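# Move the red plate from the tray onto the table

## Task

Lift the red plate out of the tray and set it down on the table so that no part of it extends beyond the outline marked with yellow tape. Every other plate must remain inside the tray and none may rest on or hang over a tray wall; the tray must be left as it started. Anything that stays in place only because the robot is holding it does not count. Finish by releasing the plate and moving the tool away from it.

## Robot and tools

Robot: one six-joint arm (waist, shoulder, elbow, forearm roll, wrist pitch, wrist roll) carrying a suction cup instead of fingers. The reference point is the cup point, the middle of the cup's rim when nothing touches it. The cup opens along the cup point's own +z axis. From roughly 7 cm back from the rim the tool widens, with its body and wrist camera reaching out about 8 cm sideways, so leave room for that near walls and plates.

Frames: results report poses in the scene frame. Its origin lies on the tabletop straight under the arm's base, +z is up, and +y is to the left when facing along +x. Positions are in metres, orientation as a wxyz quaternion, velocities in m/s and rad/s. The base may sit slightly tilted, and at long reach the printed position can be a little off from the real one.

execute_actions(actions): actions is a list of actions; each action is a list of up to 15 rows, and each row is 7 numbers in [-1, 1]: dx, dy, dz, rx, ry, rz, suction. One row is one control step of 1/30 s; if fewer than 15 rows are given, the last row repeats to fill the 15 steps. The first six numbers are an offset, not a pose: they are measured in the cup point's own axes from where the cup point was when that action began (for a call's first action, the last pose any result showed). Every row is relative to that same starting pose, not to the row before. Scale: 1.0 equals 0.6 m of translation or 180 degrees of turn; rx, ry, rz form a single rotation vector. An empty list just returns fresh state and images. The result also lists the cup position at some steps; HELD marks steps where the command was partly or fully held back.

Suction (7th number): +1 asks for full vacuum, about 55 kPa under ambient; smaller values ask for that fraction; 0.05 or less switches it off. It keeps its last value until changed.

move(target, speed, blocking): target is one 7-number row laid out as above, an offset in cup-point axes from the pose in the latest result that reported one. The cup point follows a straight path to it, lasting between 0.5 and 10 s (anything longer is cut off at 10 s before arriving), turning whichever way is shorter. speed is the top path speed in m/s, 0.002 to 0.5, default 0.25; turning is capped at twice that value in rad/s. The path does not avoid obstacles, and the real cup point trails it and may overshoot the speed, notably with a nearly straight arm. Contact is harder at higher speed and when the target lies deeper past the contact point. The suction value is sent at the start and not waited on. The move: line reports the ending (done, off_target, moving, held, fault) and which limits acted: paced means the sent pose was clipped; held means a check blocked some steps, after which the arm may jump well above speed. Distance to target is given. With blocking=false the call returns after 0.5 s while motion continues; further actions and moves are refused until a result shows the move ended, so use wait or stop.

wait(seconds): 0 to 10; the arm keeps its last command, and it returns early if a running move finishes. stop(): brakes a running move; faster motion needs more braking distance; suction is unaffected.

zoom_image(camera, region): camera is cam_high (672x504) or cam_wrist (616x616); region is [x0, y0, x1, y1] in pixels from the top-left corner, at most 504 by 504.

finished_scene(scene): pass the current scene number to end it irreversibly once the goal holds on its own. Replying with no tool call also ends things.

Motion limits: each step the commanded pose is trimmed to within 70 mm and 16 degrees of the measured pose, so large offsets take several actions; afterwards the arm only continues to the last trimmed pose. Position wins over orientation if both cannot be met. The Hand target line shows the pose currently being driven to. A pose unreachable line means the clearance check (which treats any base mount as arm) altered or blocked the command. Joint ranges in rad: waist and forearm roll and wrist roll -6.283 to 6.283, shoulder -2.059 to 2.094, elbow -3.927 to 0.192, wrist pitch -1.693 to 3.142.

Gripping: switch suction on and press the 29 mm rim flat onto a smooth part of the plate so it seals all round; holes, seams or the plate's edge under the rim leak. suction_measured shows the reached vacuum (near 0 if not sealed, at best about 0.15 below the request, dipping up to 0.04 between pump cycles). part_present turns 1 at 0.50 and back to 0 under 0.45. Under vacuum the cup shortens, so a held plate rides up to about 10 mm nearer the tool. Vacuum alone can lift a resting object. To release, set the plate down so it is supported, then turn suction off, and lift at least 15 mm. A cup sealed to the table pins the tool until suction is off.

Avoid: torque faults (load limits in N m: waist 45.5, shoulder 45.5, elbow 27.3, forearm roll 27.3, wrist pitch 18.2, wrist roll 18.2), which stop the arm, back off a joint, freeze it for 10 s and drop the rest of the call. Holding loads heats motors; MOTOR HOT appears from 65 °C and at 80 °C an OVER-TEMPERATURE FAULT brakes the arm until cooled. The simulation runs while you think. Loose items may be nudged occasionally. Do not drop, slam or shove plates or the tray, and never let anything leave the table, which fails the task.

Each tool is called after "Call:" by a JSON object that holds its "op" and its "data".

## Session

Call:
{"op": "execute_actions", "data": {"actions": []}}

Scene clock: 0.00 s.
end_effector_position=(+0.4000, -0.0043, +0.3581) suction_measured=0.00 part_present=0 end_effector_quat_wxyz=(-0.002, +0.003, +1.000, +0.008) end_effector_velocity=(-0.000, -0.000, -0.000) end_effector_angular_velocity=(-0.000, +0.001, -0.000)
Joint positions: [ 0.002 -0.262 -0.927  0.003  1.193  2.358]
Joint velocities: [-0.    -0.     0.    -0.     0.001 -0.   ]
Hand target: +0.400, -0.004, +0.358; -0.002, +0.003, +1.000, +0.008

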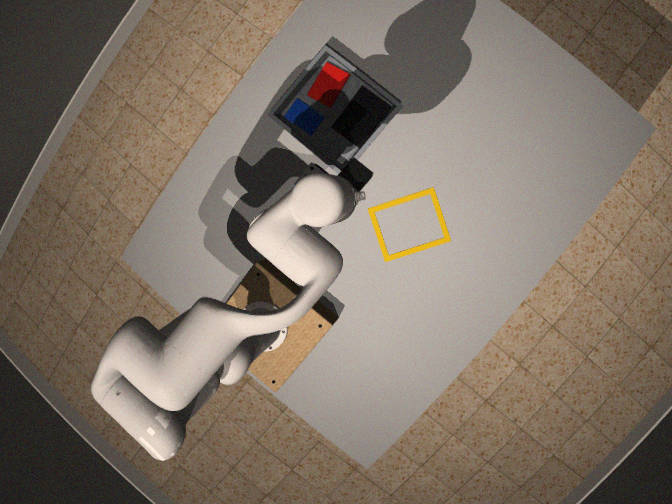

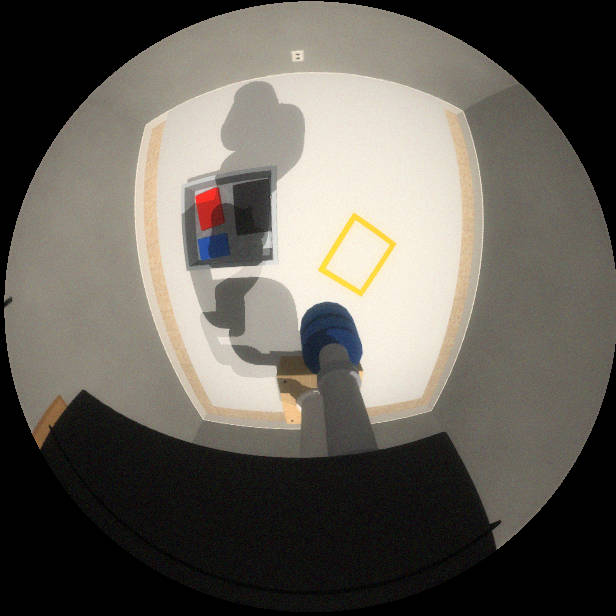

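Call:
{"op": "zoom_image", "data": {"camera": "cam_high", "region": [260, 30, 460, 270]}}

Call:
{"op": "zoom_image", "data": {"camera": "cam_wrist", "region": [170, 150, 410, 310]}}

Region (260, 30, 460, 270) of cam_high's 672x504 image, scaled by 2.100, with more detail than that image has.

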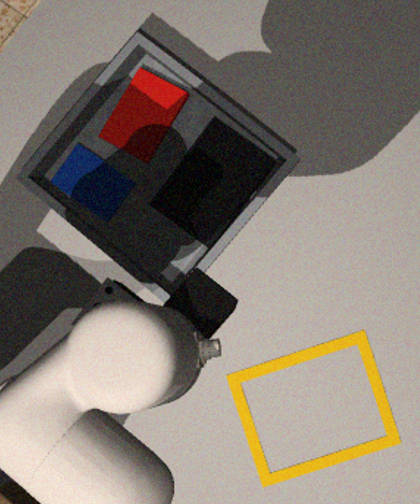

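Region (170, 150, 410, 310) of cam_wrist's 616x616 image, scaled by 2.100, with more detail than that image has.

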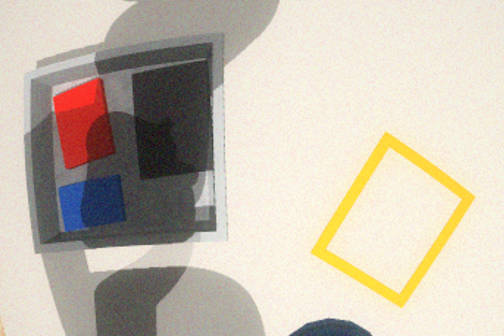

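Call:
{"op": "move", "data": {"target": [-0.27,0.458,0.4,0,0,0,0]}}

Call:
{"op": "zoom_image", "data": {"camera": "cam_wrist", "region": [200, 180, 500, 440]}}

Scene clock: 2.87 s.
end_effector_position=(+0.5620, +0.2722, +0.1215) suction_measured=0.00 part_present=0 end_effector_quat_wxyz=(-0.002, +0.004, +1.000, +0.007) end_effector_velocity=(-0.003, -0.001, -0.006) end_effector_angular_velocity=(-0.007, +0.013, +0.001)
Joint positions: [ 0.456  0.796 -1.646  0.003  0.853  2.813]
Joint velocities: [ 0.001  0.013 -0.005 -0.001  0.007  0.001]
Hand target: +0.562, +0.272, +0.121; -0.003, +0.004, +1.000, +0.007
Off the commanded pose: 0.001 m, 0 deg.
move: done

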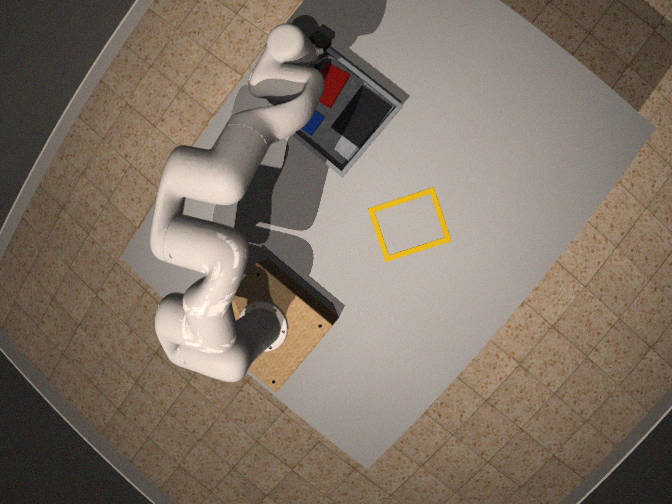

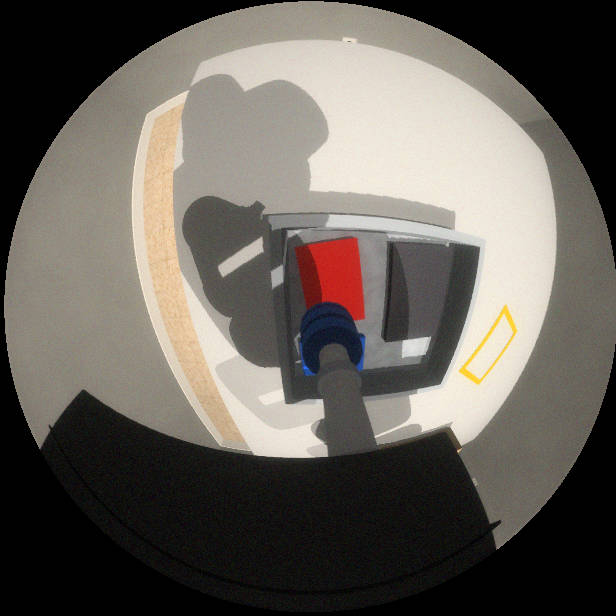

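Region (200, 180, 500, 440) of cam_wrist's 616x616 image, scaled by 1.680, with more detail than that image has; it fills the top 437 rows of this view, and the rest is white.

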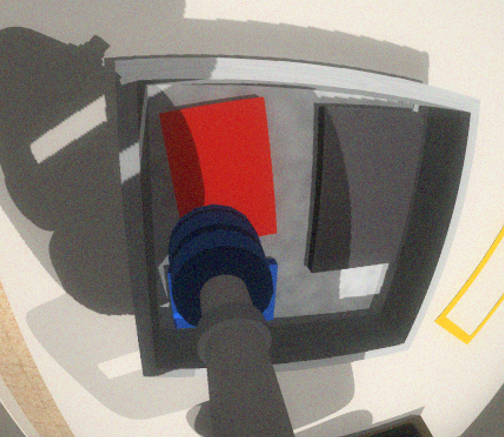

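Call:
{"op": "zoom_image", "data": {"camera": "cam_high", "region": [260, 30, 460, 270]}}

Region (260, 30, 460, 270) of cam_high's 672x504 image, scaled by 2.100, with more detail than that image has.

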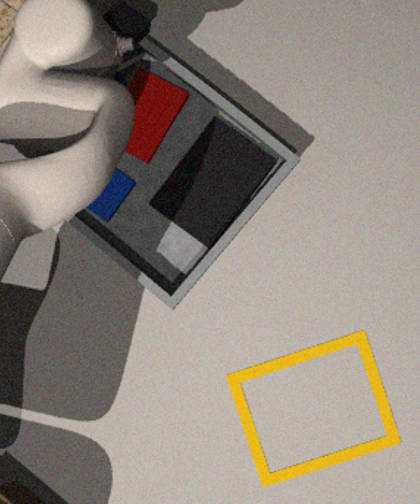

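Call:
{"op": "move", "data": {"target": [-0.007,-0.022,0.14,0,0,0,0], "speed": 0.08}}

Scene clock: 4.63 s.
end_effector_position=(+0.5663, +0.2602, +0.0381) suction_measured=0.00 part_present=0 end_effector_quat_wxyz=(-0.002, +0.004, +1.000, +0.007) end_effector_velocity=(+0.001, +0.001, +0.000) end_effector_angular_velocity=(+0.001, -0.002, +0.001)
Joint positions: [ 0.434  0.966 -1.68   0.003  0.715  2.791]
Joint velocities: [ 0.     0.001 -0.003 -0.    -0.    -0.   ]
Hand target: +0.566, +0.260, +0.037; -0.002, +0.004, +1.000, +0.007
Off the commanded pose: 0.001 m, 0 deg.
move: done

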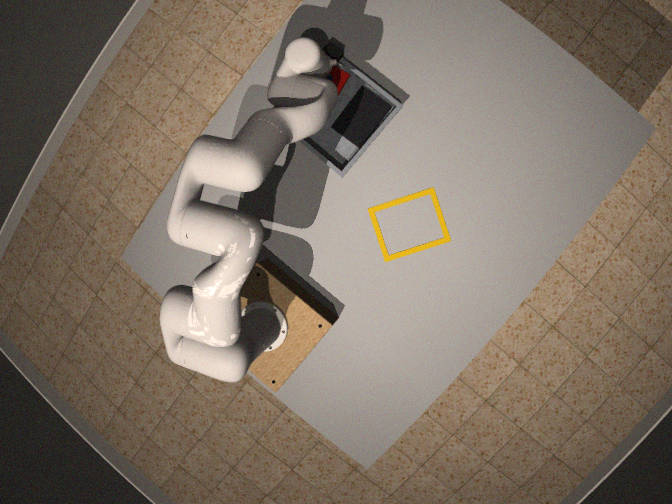

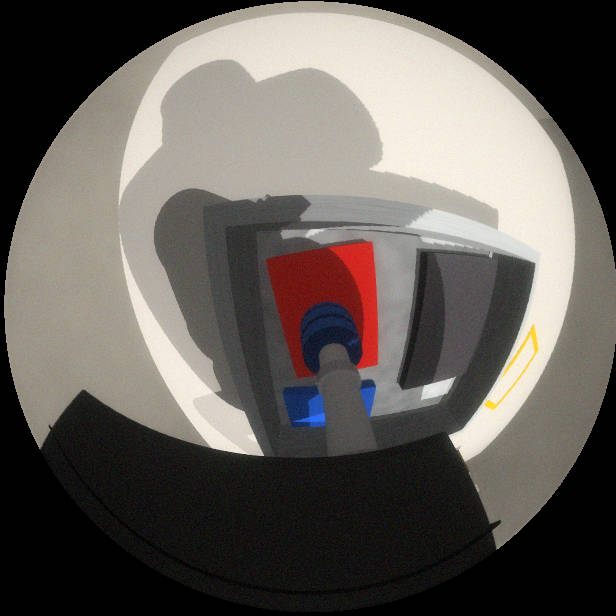

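Call:
{"op": "move", "data": {"target": [-0.004,0,0.054,0,0,0,1], "speed": 0.02}}

Scene clock: 6.57 s.
end_effector_position=(+0.5686, +0.2605, +0.0057) suction_measured=0.81 part_present=1 end_effector_quat_wxyz=(-0.002, +0.004, +1.000, +0.007) end_effector_velocity=(+0.003, +0.001, +0.003) end_effector_angular_velocity=(+0.004, -0.008, -0.001)
Joint positions: [ 0.433  1.052 -1.733  0.003  0.682  2.789]
Joint velocities: [ 0.    -0.001 -0.005  0.    -0.002  0.   ]
Hand target: +0.569, +0.261, +0.006; -0.002, +0.004, +1.000, +0.007
Off the commanded pose: 0.000 m, 0 deg.
move: done

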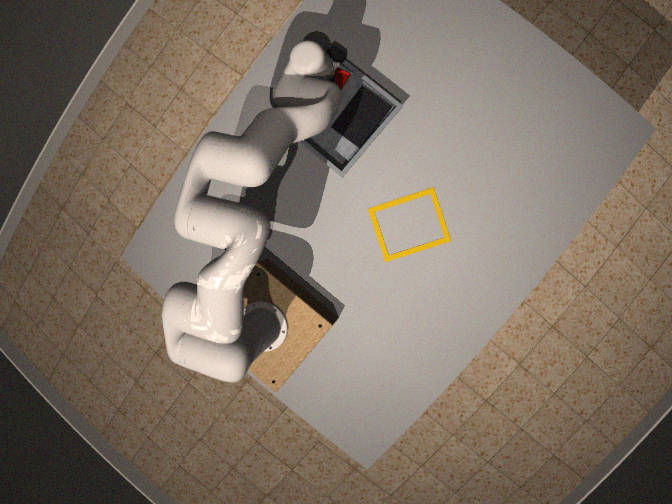

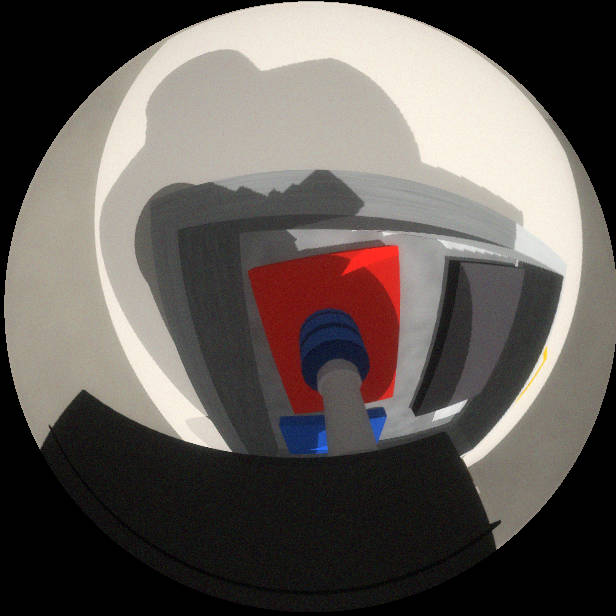

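Call:
{"op": "move", "data": {"target": [0.01,-0.004,-0.05,0,0,0,1], "speed": 0.03}}

Call:
{"op": "move", "data": {"target": [0.004,0,-0.17,0,0,0,1], "speed": 0.07}}

Scene clock: 8.07 s.
end_effector_position=(+0.5626, +0.2577, +0.0355) suction_measured=0.99 part_present=1 end_effector_quat_wxyz=(-0.002, +0.004, +1.000, +0.007) end_effector_velocity=(-0.003, -0.001, -0.003) end_effector_angular_velocity=(-0.003, +0.007, +0.000)
Joint positions: [ 0.433  0.958 -1.656  0.003  0.7    2.79 ]
Joint velocities: [-0.     0.001  0.006 -0.     0.001 -0.   ]
Hand target: +0.563, +0.258, +0.036; -0.002, +0.004, +1.000, +0.007
Off the commanded pose: 0.000 m, 0 deg.
move: done

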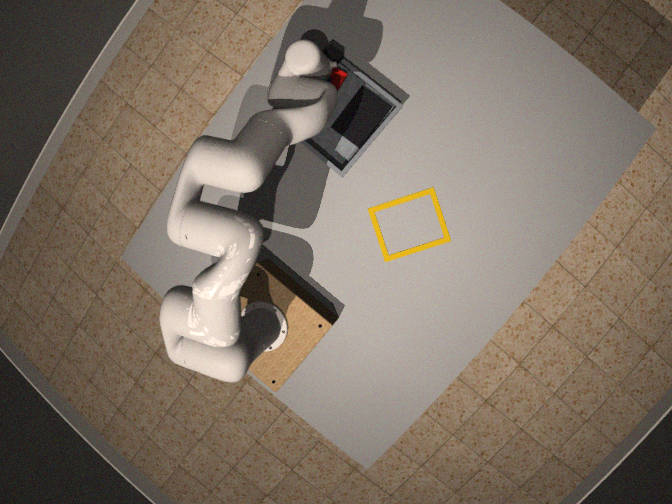

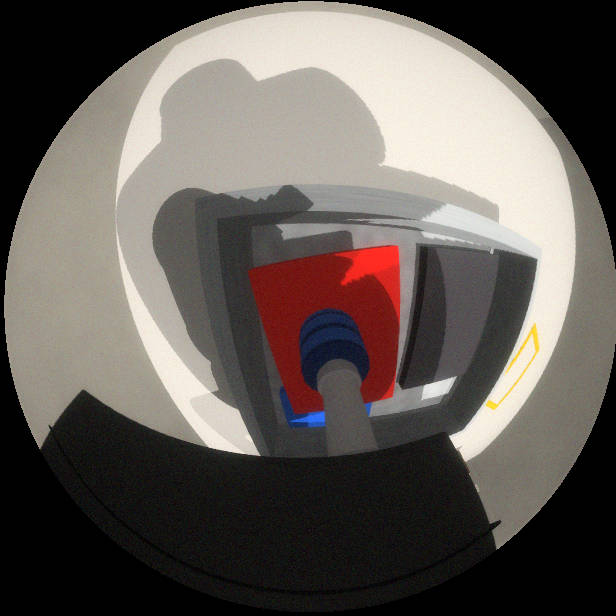

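Scene clock: 9.87 s.
end_effector_position=(+0.5601, +0.2565, +0.1368) suction_measured=0.99 part_present=1 end_effector_quat_wxyz=(-0.002, +0.004, +1.000, +0.007) end_effector_velocity=(-0.001, -0.000, -0.001) end_effector_angular_velocity=(-0.001, +0.004, -0.000)
Joint positions: [ 0.435  0.739 -1.596  0.003  0.86   2.791]
Joint velocities: [ 0.    -0.001  0.002  0.     0.002  0.   ]
Hand target: +0.560, +0.257, +0.137; -0.002, +0.004, +1.000, +0.007
Off the commanded pose: 0.001 m, 0 deg.
move: done

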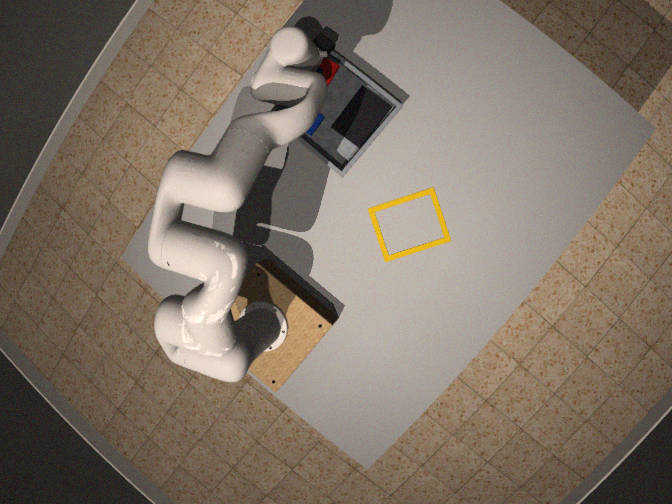

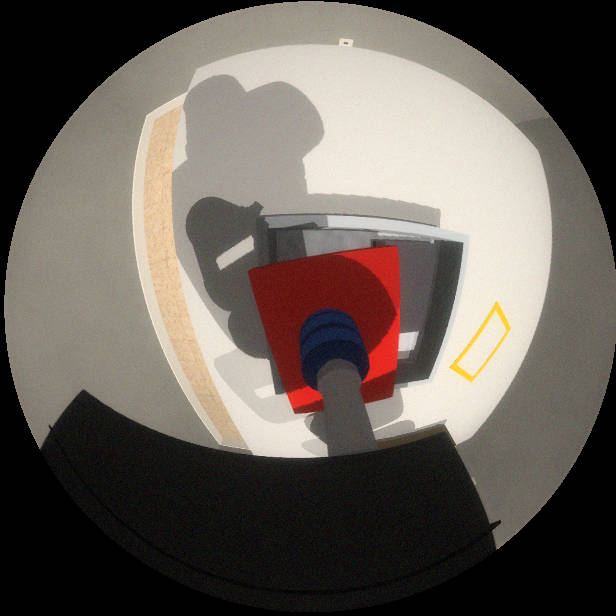

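Call:
{"op": "move", "data": {"target": [0.217,-0.636,0,0,0,0.222,1], "speed": 0.18}}

Call:
{"op": "move", "data": {"target": [0,0,0.15,0,0,0,1], "speed": 0.1}}

Scene clock: 12.80 s.
end_effector_position=(+0.4286, -0.1237, +0.1324) suction_measured=0.98 part_present=1 end_effector_quat_wxyz=(-0.004, +0.345, +0.939, +0.007) end_effector_velocity=(-0.001, -0.002, -0.000) end_effector_angular_velocity=(-0.001, -0.001, -0.002)
Joint positions: [-0.275  0.264 -0.813  0.004  0.552  2.777]
Joint velocities: [-0.004 -0.     0.001 -0.001 -0.002 -0.001]
Hand target: +0.429, -0.124, +0.132; -0.004, +0.345, +0.938, +0.007
Off the commanded pose: 0.002 m, 0 deg.
move: done

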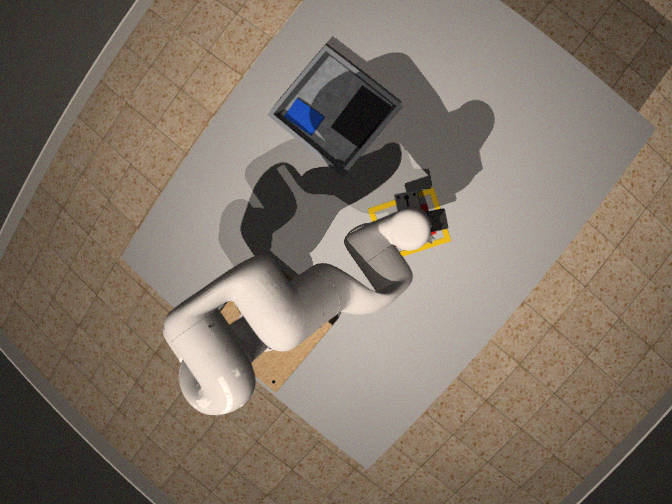

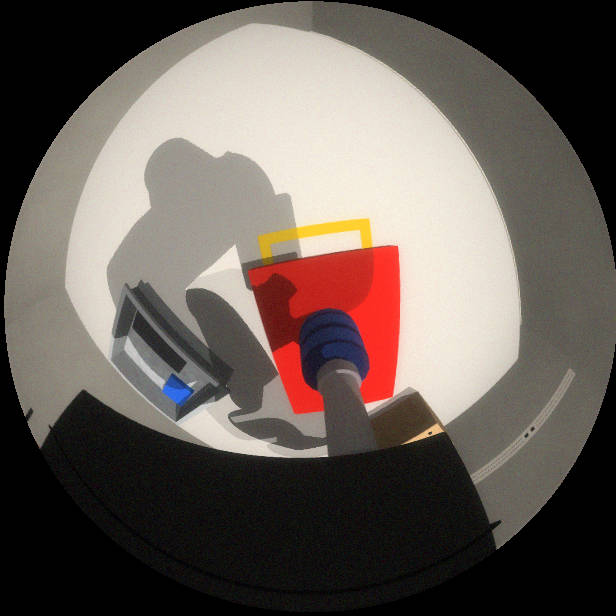

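Scene clock: 14.10 s.
end_effector_position=(+0.4286, -0.1227, +0.0429) suction_measured=0.96 part_present=1 end_effector_quat_wxyz=(-0.004, +0.345, +0.939, +0.006) end_effector_velocity=(-0.001, +0.000, -0.002) end_effector_angular_velocity=(+0.000, +0.001, -0.000)
Joint positions: [-0.275  0.523 -0.846  0.005  0.324  2.777]
Joint velocities: [ 0.     0.005  0.     0.    -0.005  0.   ]
Hand target: +0.428, -0.123, +0.042; -0.004, +0.345, +0.939, +0.006
Off the commanded pose: 0.001 m, 0 deg.
move: done

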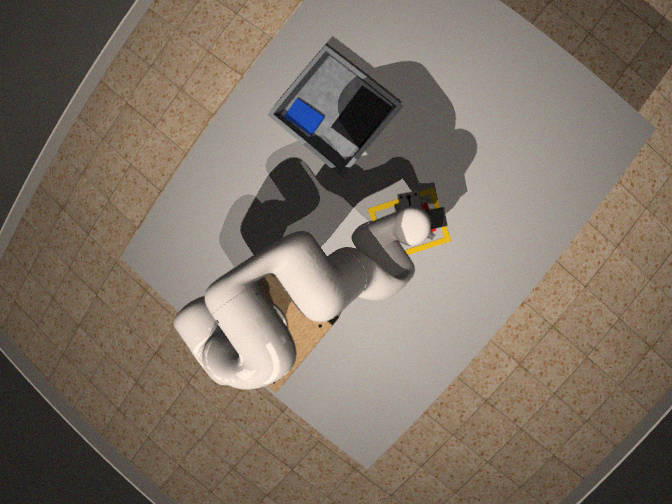

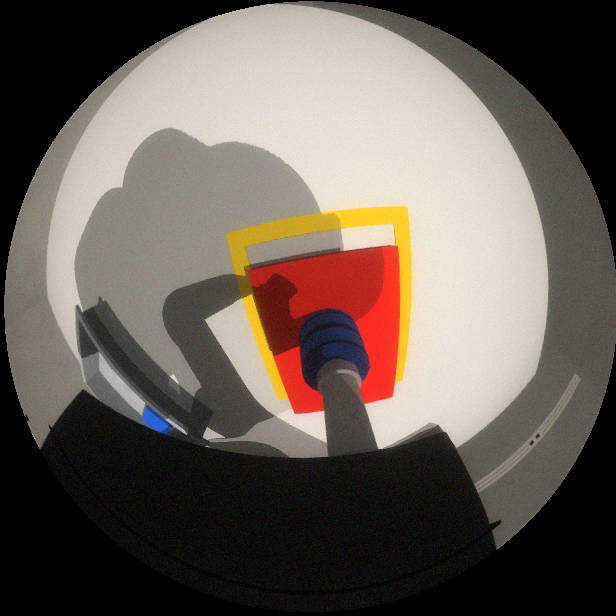

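Well aligned. Lower further.

Call:
{"op": "move", "data": {"target": [0,0,0.055,0,0,0,1], "speed": 0.04}}

Call:
{"op": "zoom_image", "data": {"camera": "cam_wrist", "region": [170, 150, 490, 460]}}

Scene clock: 15.37 s.
end_effector_position=(+0.4287, -0.1223, +0.0102) suction_measured=0.96 part_present=1 end_effector_quat_wxyz=(-0.004, +0.345, +0.939, +0.006) end_effector_velocity=(+0.001, -0.001, +0.000) end_effector_angular_velocity=(-0.001, -0.004, -0.002)
Joint positions: [-0.275  0.627 -0.878  0.005  0.253  2.776]
Joint velocities: [-0.001  0.001 -0.003 -0.    -0.002  0.   ]
Hand target: +0.429, -0.122, +0.010; -0.004, +0.345, +0.939, +0.006
Off the commanded pose: 0.000 m, 0 deg.
move: done

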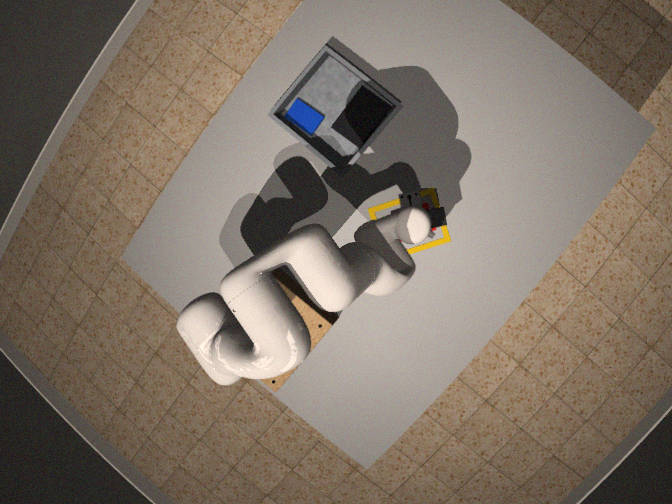

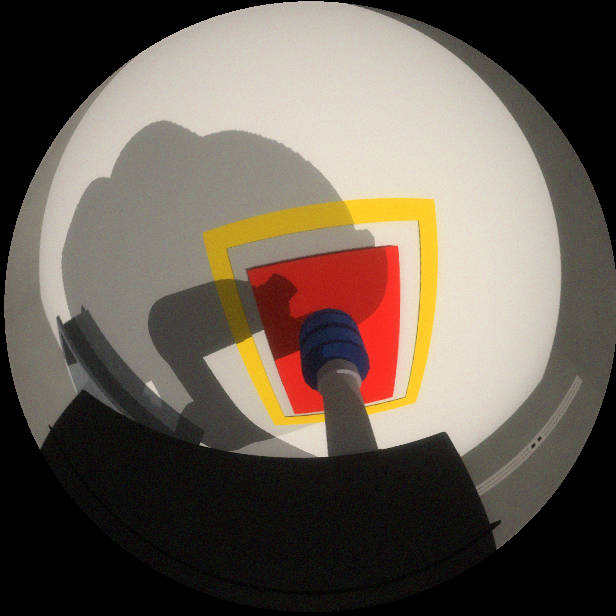

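Region (170, 150, 490, 460) of cam_wrist's 616x616 image, scaled by 1.575, with more detail than that image has; it fills the top 488 rows of this view, and the rest is white.

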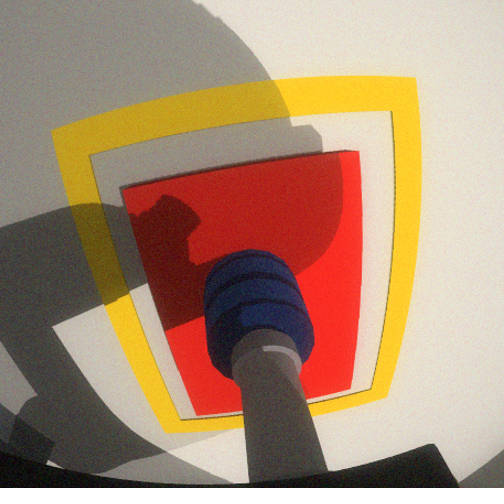

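Shift forward ~9 mm and lower.

Call:
{"op": "move", "data": {"target": [-0.015,0,0.012,0,0,0,1], "speed": 0.02}}

Call:
{"op": "move", "data": {"target": [0,0,0.008,0,0,0,1], "speed": 0.01}}

Scene clock: 17.33 s.
end_effector_position=(+0.4355, -0.1280, +0.0029) suction_measured=0.98 part_present=1 end_effector_quat_wxyz=(-0.004, +0.345, +0.939, +0.006) end_effector_velocity=(+0.001, -0.000, +0.000) end_effector_angular_velocity=(+0.000, -0.000, +0.000)
Joint positions: [-0.283  0.663 -0.918  0.005  0.257  2.768]
Joint velocities: [-0.     0.002 -0.004  0.     0.003 -0.001]
Hand target: +0.436, -0.128, +0.003; -0.004, +0.345, +0.939, +0.006
Off the commanded pose: 0.000 m, 0 deg.
move: done

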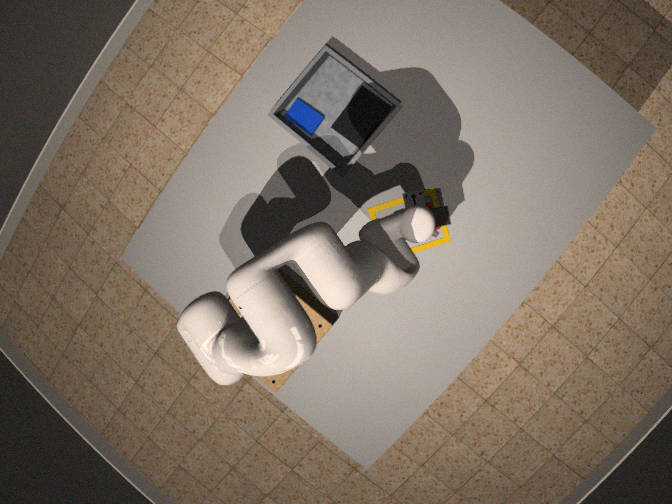

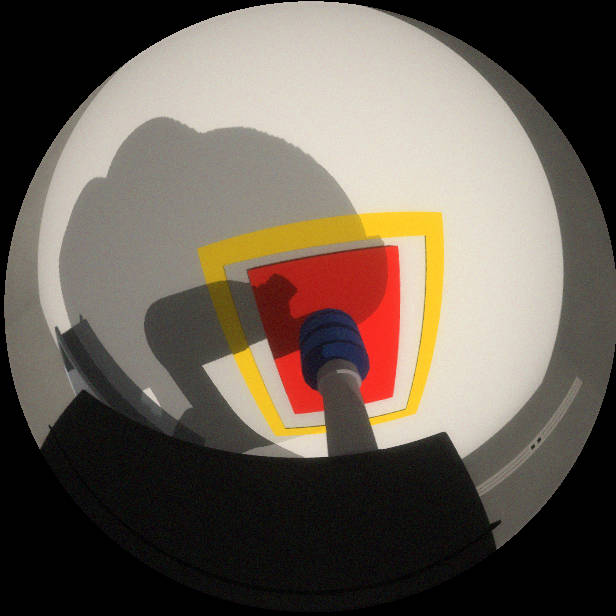

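Scene clock: 18.03 s.
end_effector_position=(+0.4361, -0.1281, -0.0011) suction_measured=0.99 part_present=1 end_effector_quat_wxyz=(-0.003, +0.345, +0.939, +0.006) end_effector_velocity=(+0.000, +0.000, -0.000) end_effector_angular_velocity=(-0.000, -0.001, +0.001)
Joint positions: [-0.283  0.676 -0.924  0.005  0.248  2.768]
Joint velocities: [ 0.001  0.002 -0.001 -0.001 -0.001  0.   ]
Hand target: +0.435, -0.128, -0.002; -0.004, +0.345, +0.939, +0.006
Off the commanded pose: 0.001 m, 0 deg.
move: done

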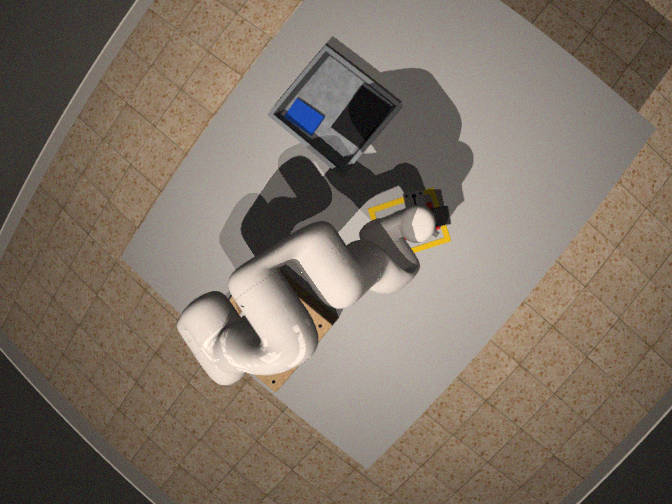

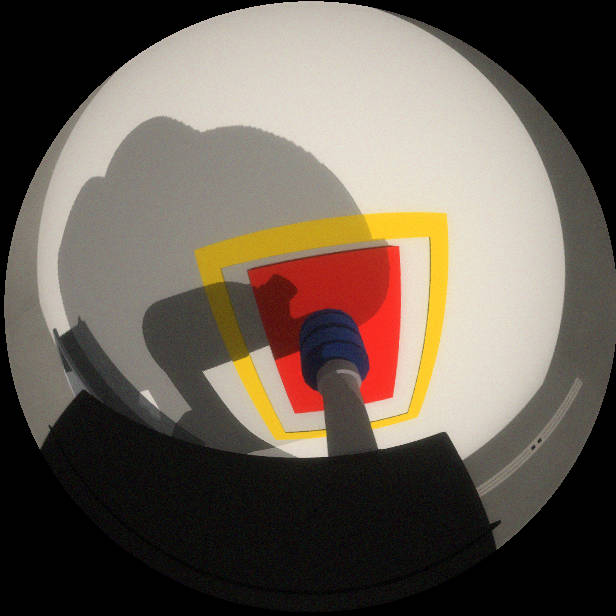

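Call:
{"op": "execute_actions", "data": {"actions": [[[0,0,0,0,0,0,0]]]}}

Call:
{"op": "move", "data": {"target": [0.08,0,-0.3,0,0,0,0], "speed": 0.12}}

Scene clock: 18.63 s.
end_effector_position=(+0.4364, -0.1282, -0.0009) suction_measured=0.00 part_present=0 end_effector_quat_wxyz=(-0.002, +0.345, +0.939, +0.006) end_effector_velocity=(-0.000, -0.000, +0.000) end_effector_angular_velocity=(+0.000, +0.001, -0.001)
Joint positions: [-0.283  0.676 -0.925  0.005  0.248  2.768]
Joint velocities: [-0.001 -0.     0.    -0.     0.001 -0.   ]
Hand target: +0.436, -0.128, -0.001; -0.003, +0.345, +0.939, +0.006
Off the commanded pose: 0.000 m, 0 deg.
Step readings (end_effector_position):
0: (+0.4361, -0.1281, -0.0011)
1: (+0.4361, -0.1281, -0.0011)
2: (+0.4363, -0.1282, -0.0009)
4: (+0.4365, -0.1282, -0.0008)
8: (+0.4364, -0.1282, -0.0009)
15: end_effector_position above

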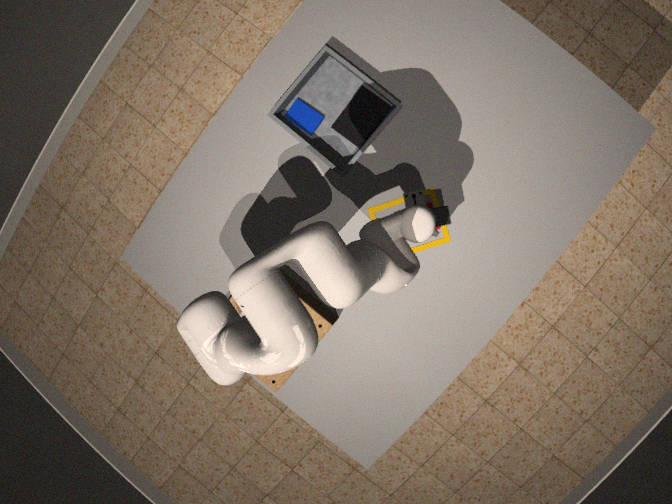

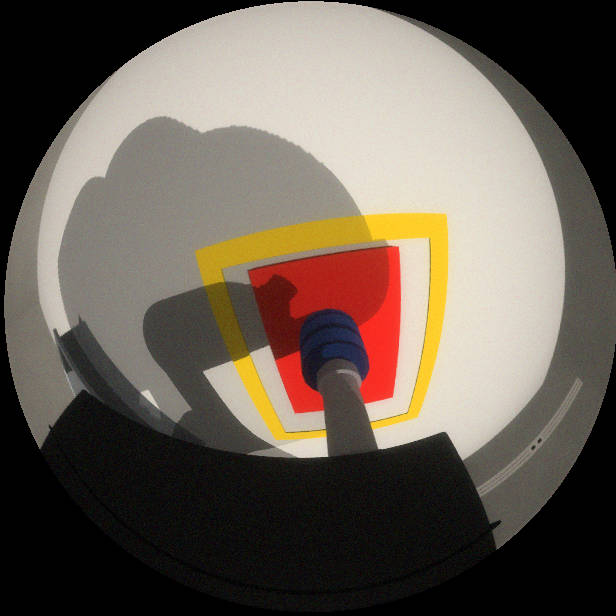

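Scene clock: 20.63 s.
end_effector_position=(+0.3995, -0.0994, +0.1789) suction_measured=0.00 part_present=0 end_effector_quat_wxyz=(-0.003, +0.345, +0.939, +0.007) end_effector_velocity=(+0.002, -0.000, +0.003) end_effector_angular_velocity=(-0.002, -0.005, +0.001)
Joint positions: [-0.237  0.048 -0.695  0.003  0.647  2.816]
Joint velocities: [ 0.001 -0.006 -0.003 -0.     0.003  0.   ]
Hand target: +0.400, -0.099, +0.179; -0.002, +0.345, +0.939, +0.007
Off the commanded pose: 0.001 m, 0 deg.
move: done

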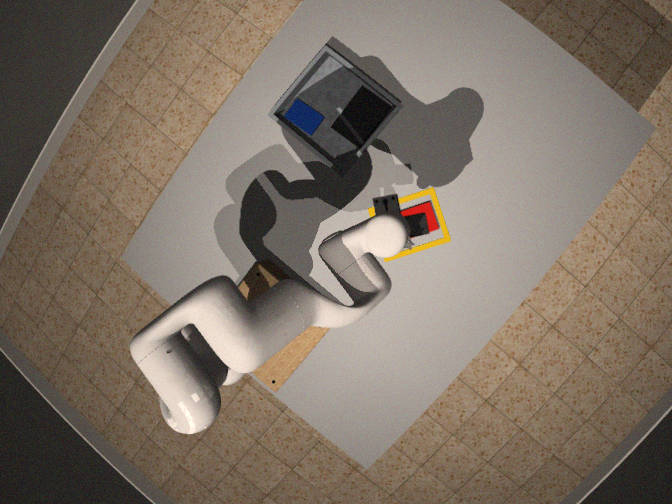

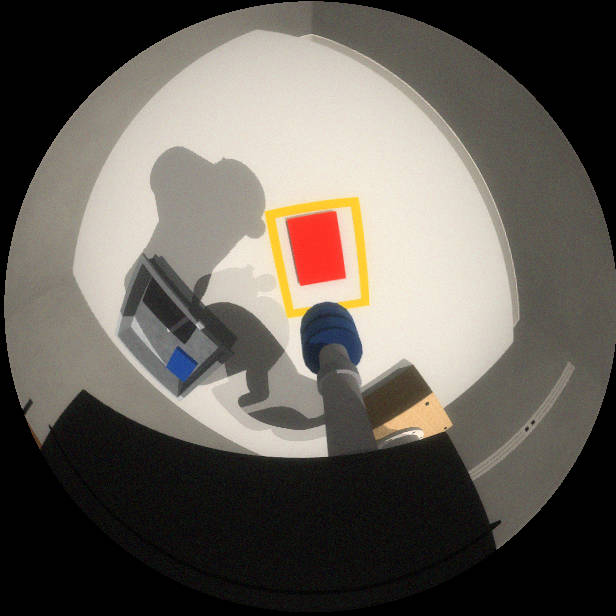

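Call:
{"op": "finished_scene", "data": {"scene": 2}}

The scene is finished: the task was done.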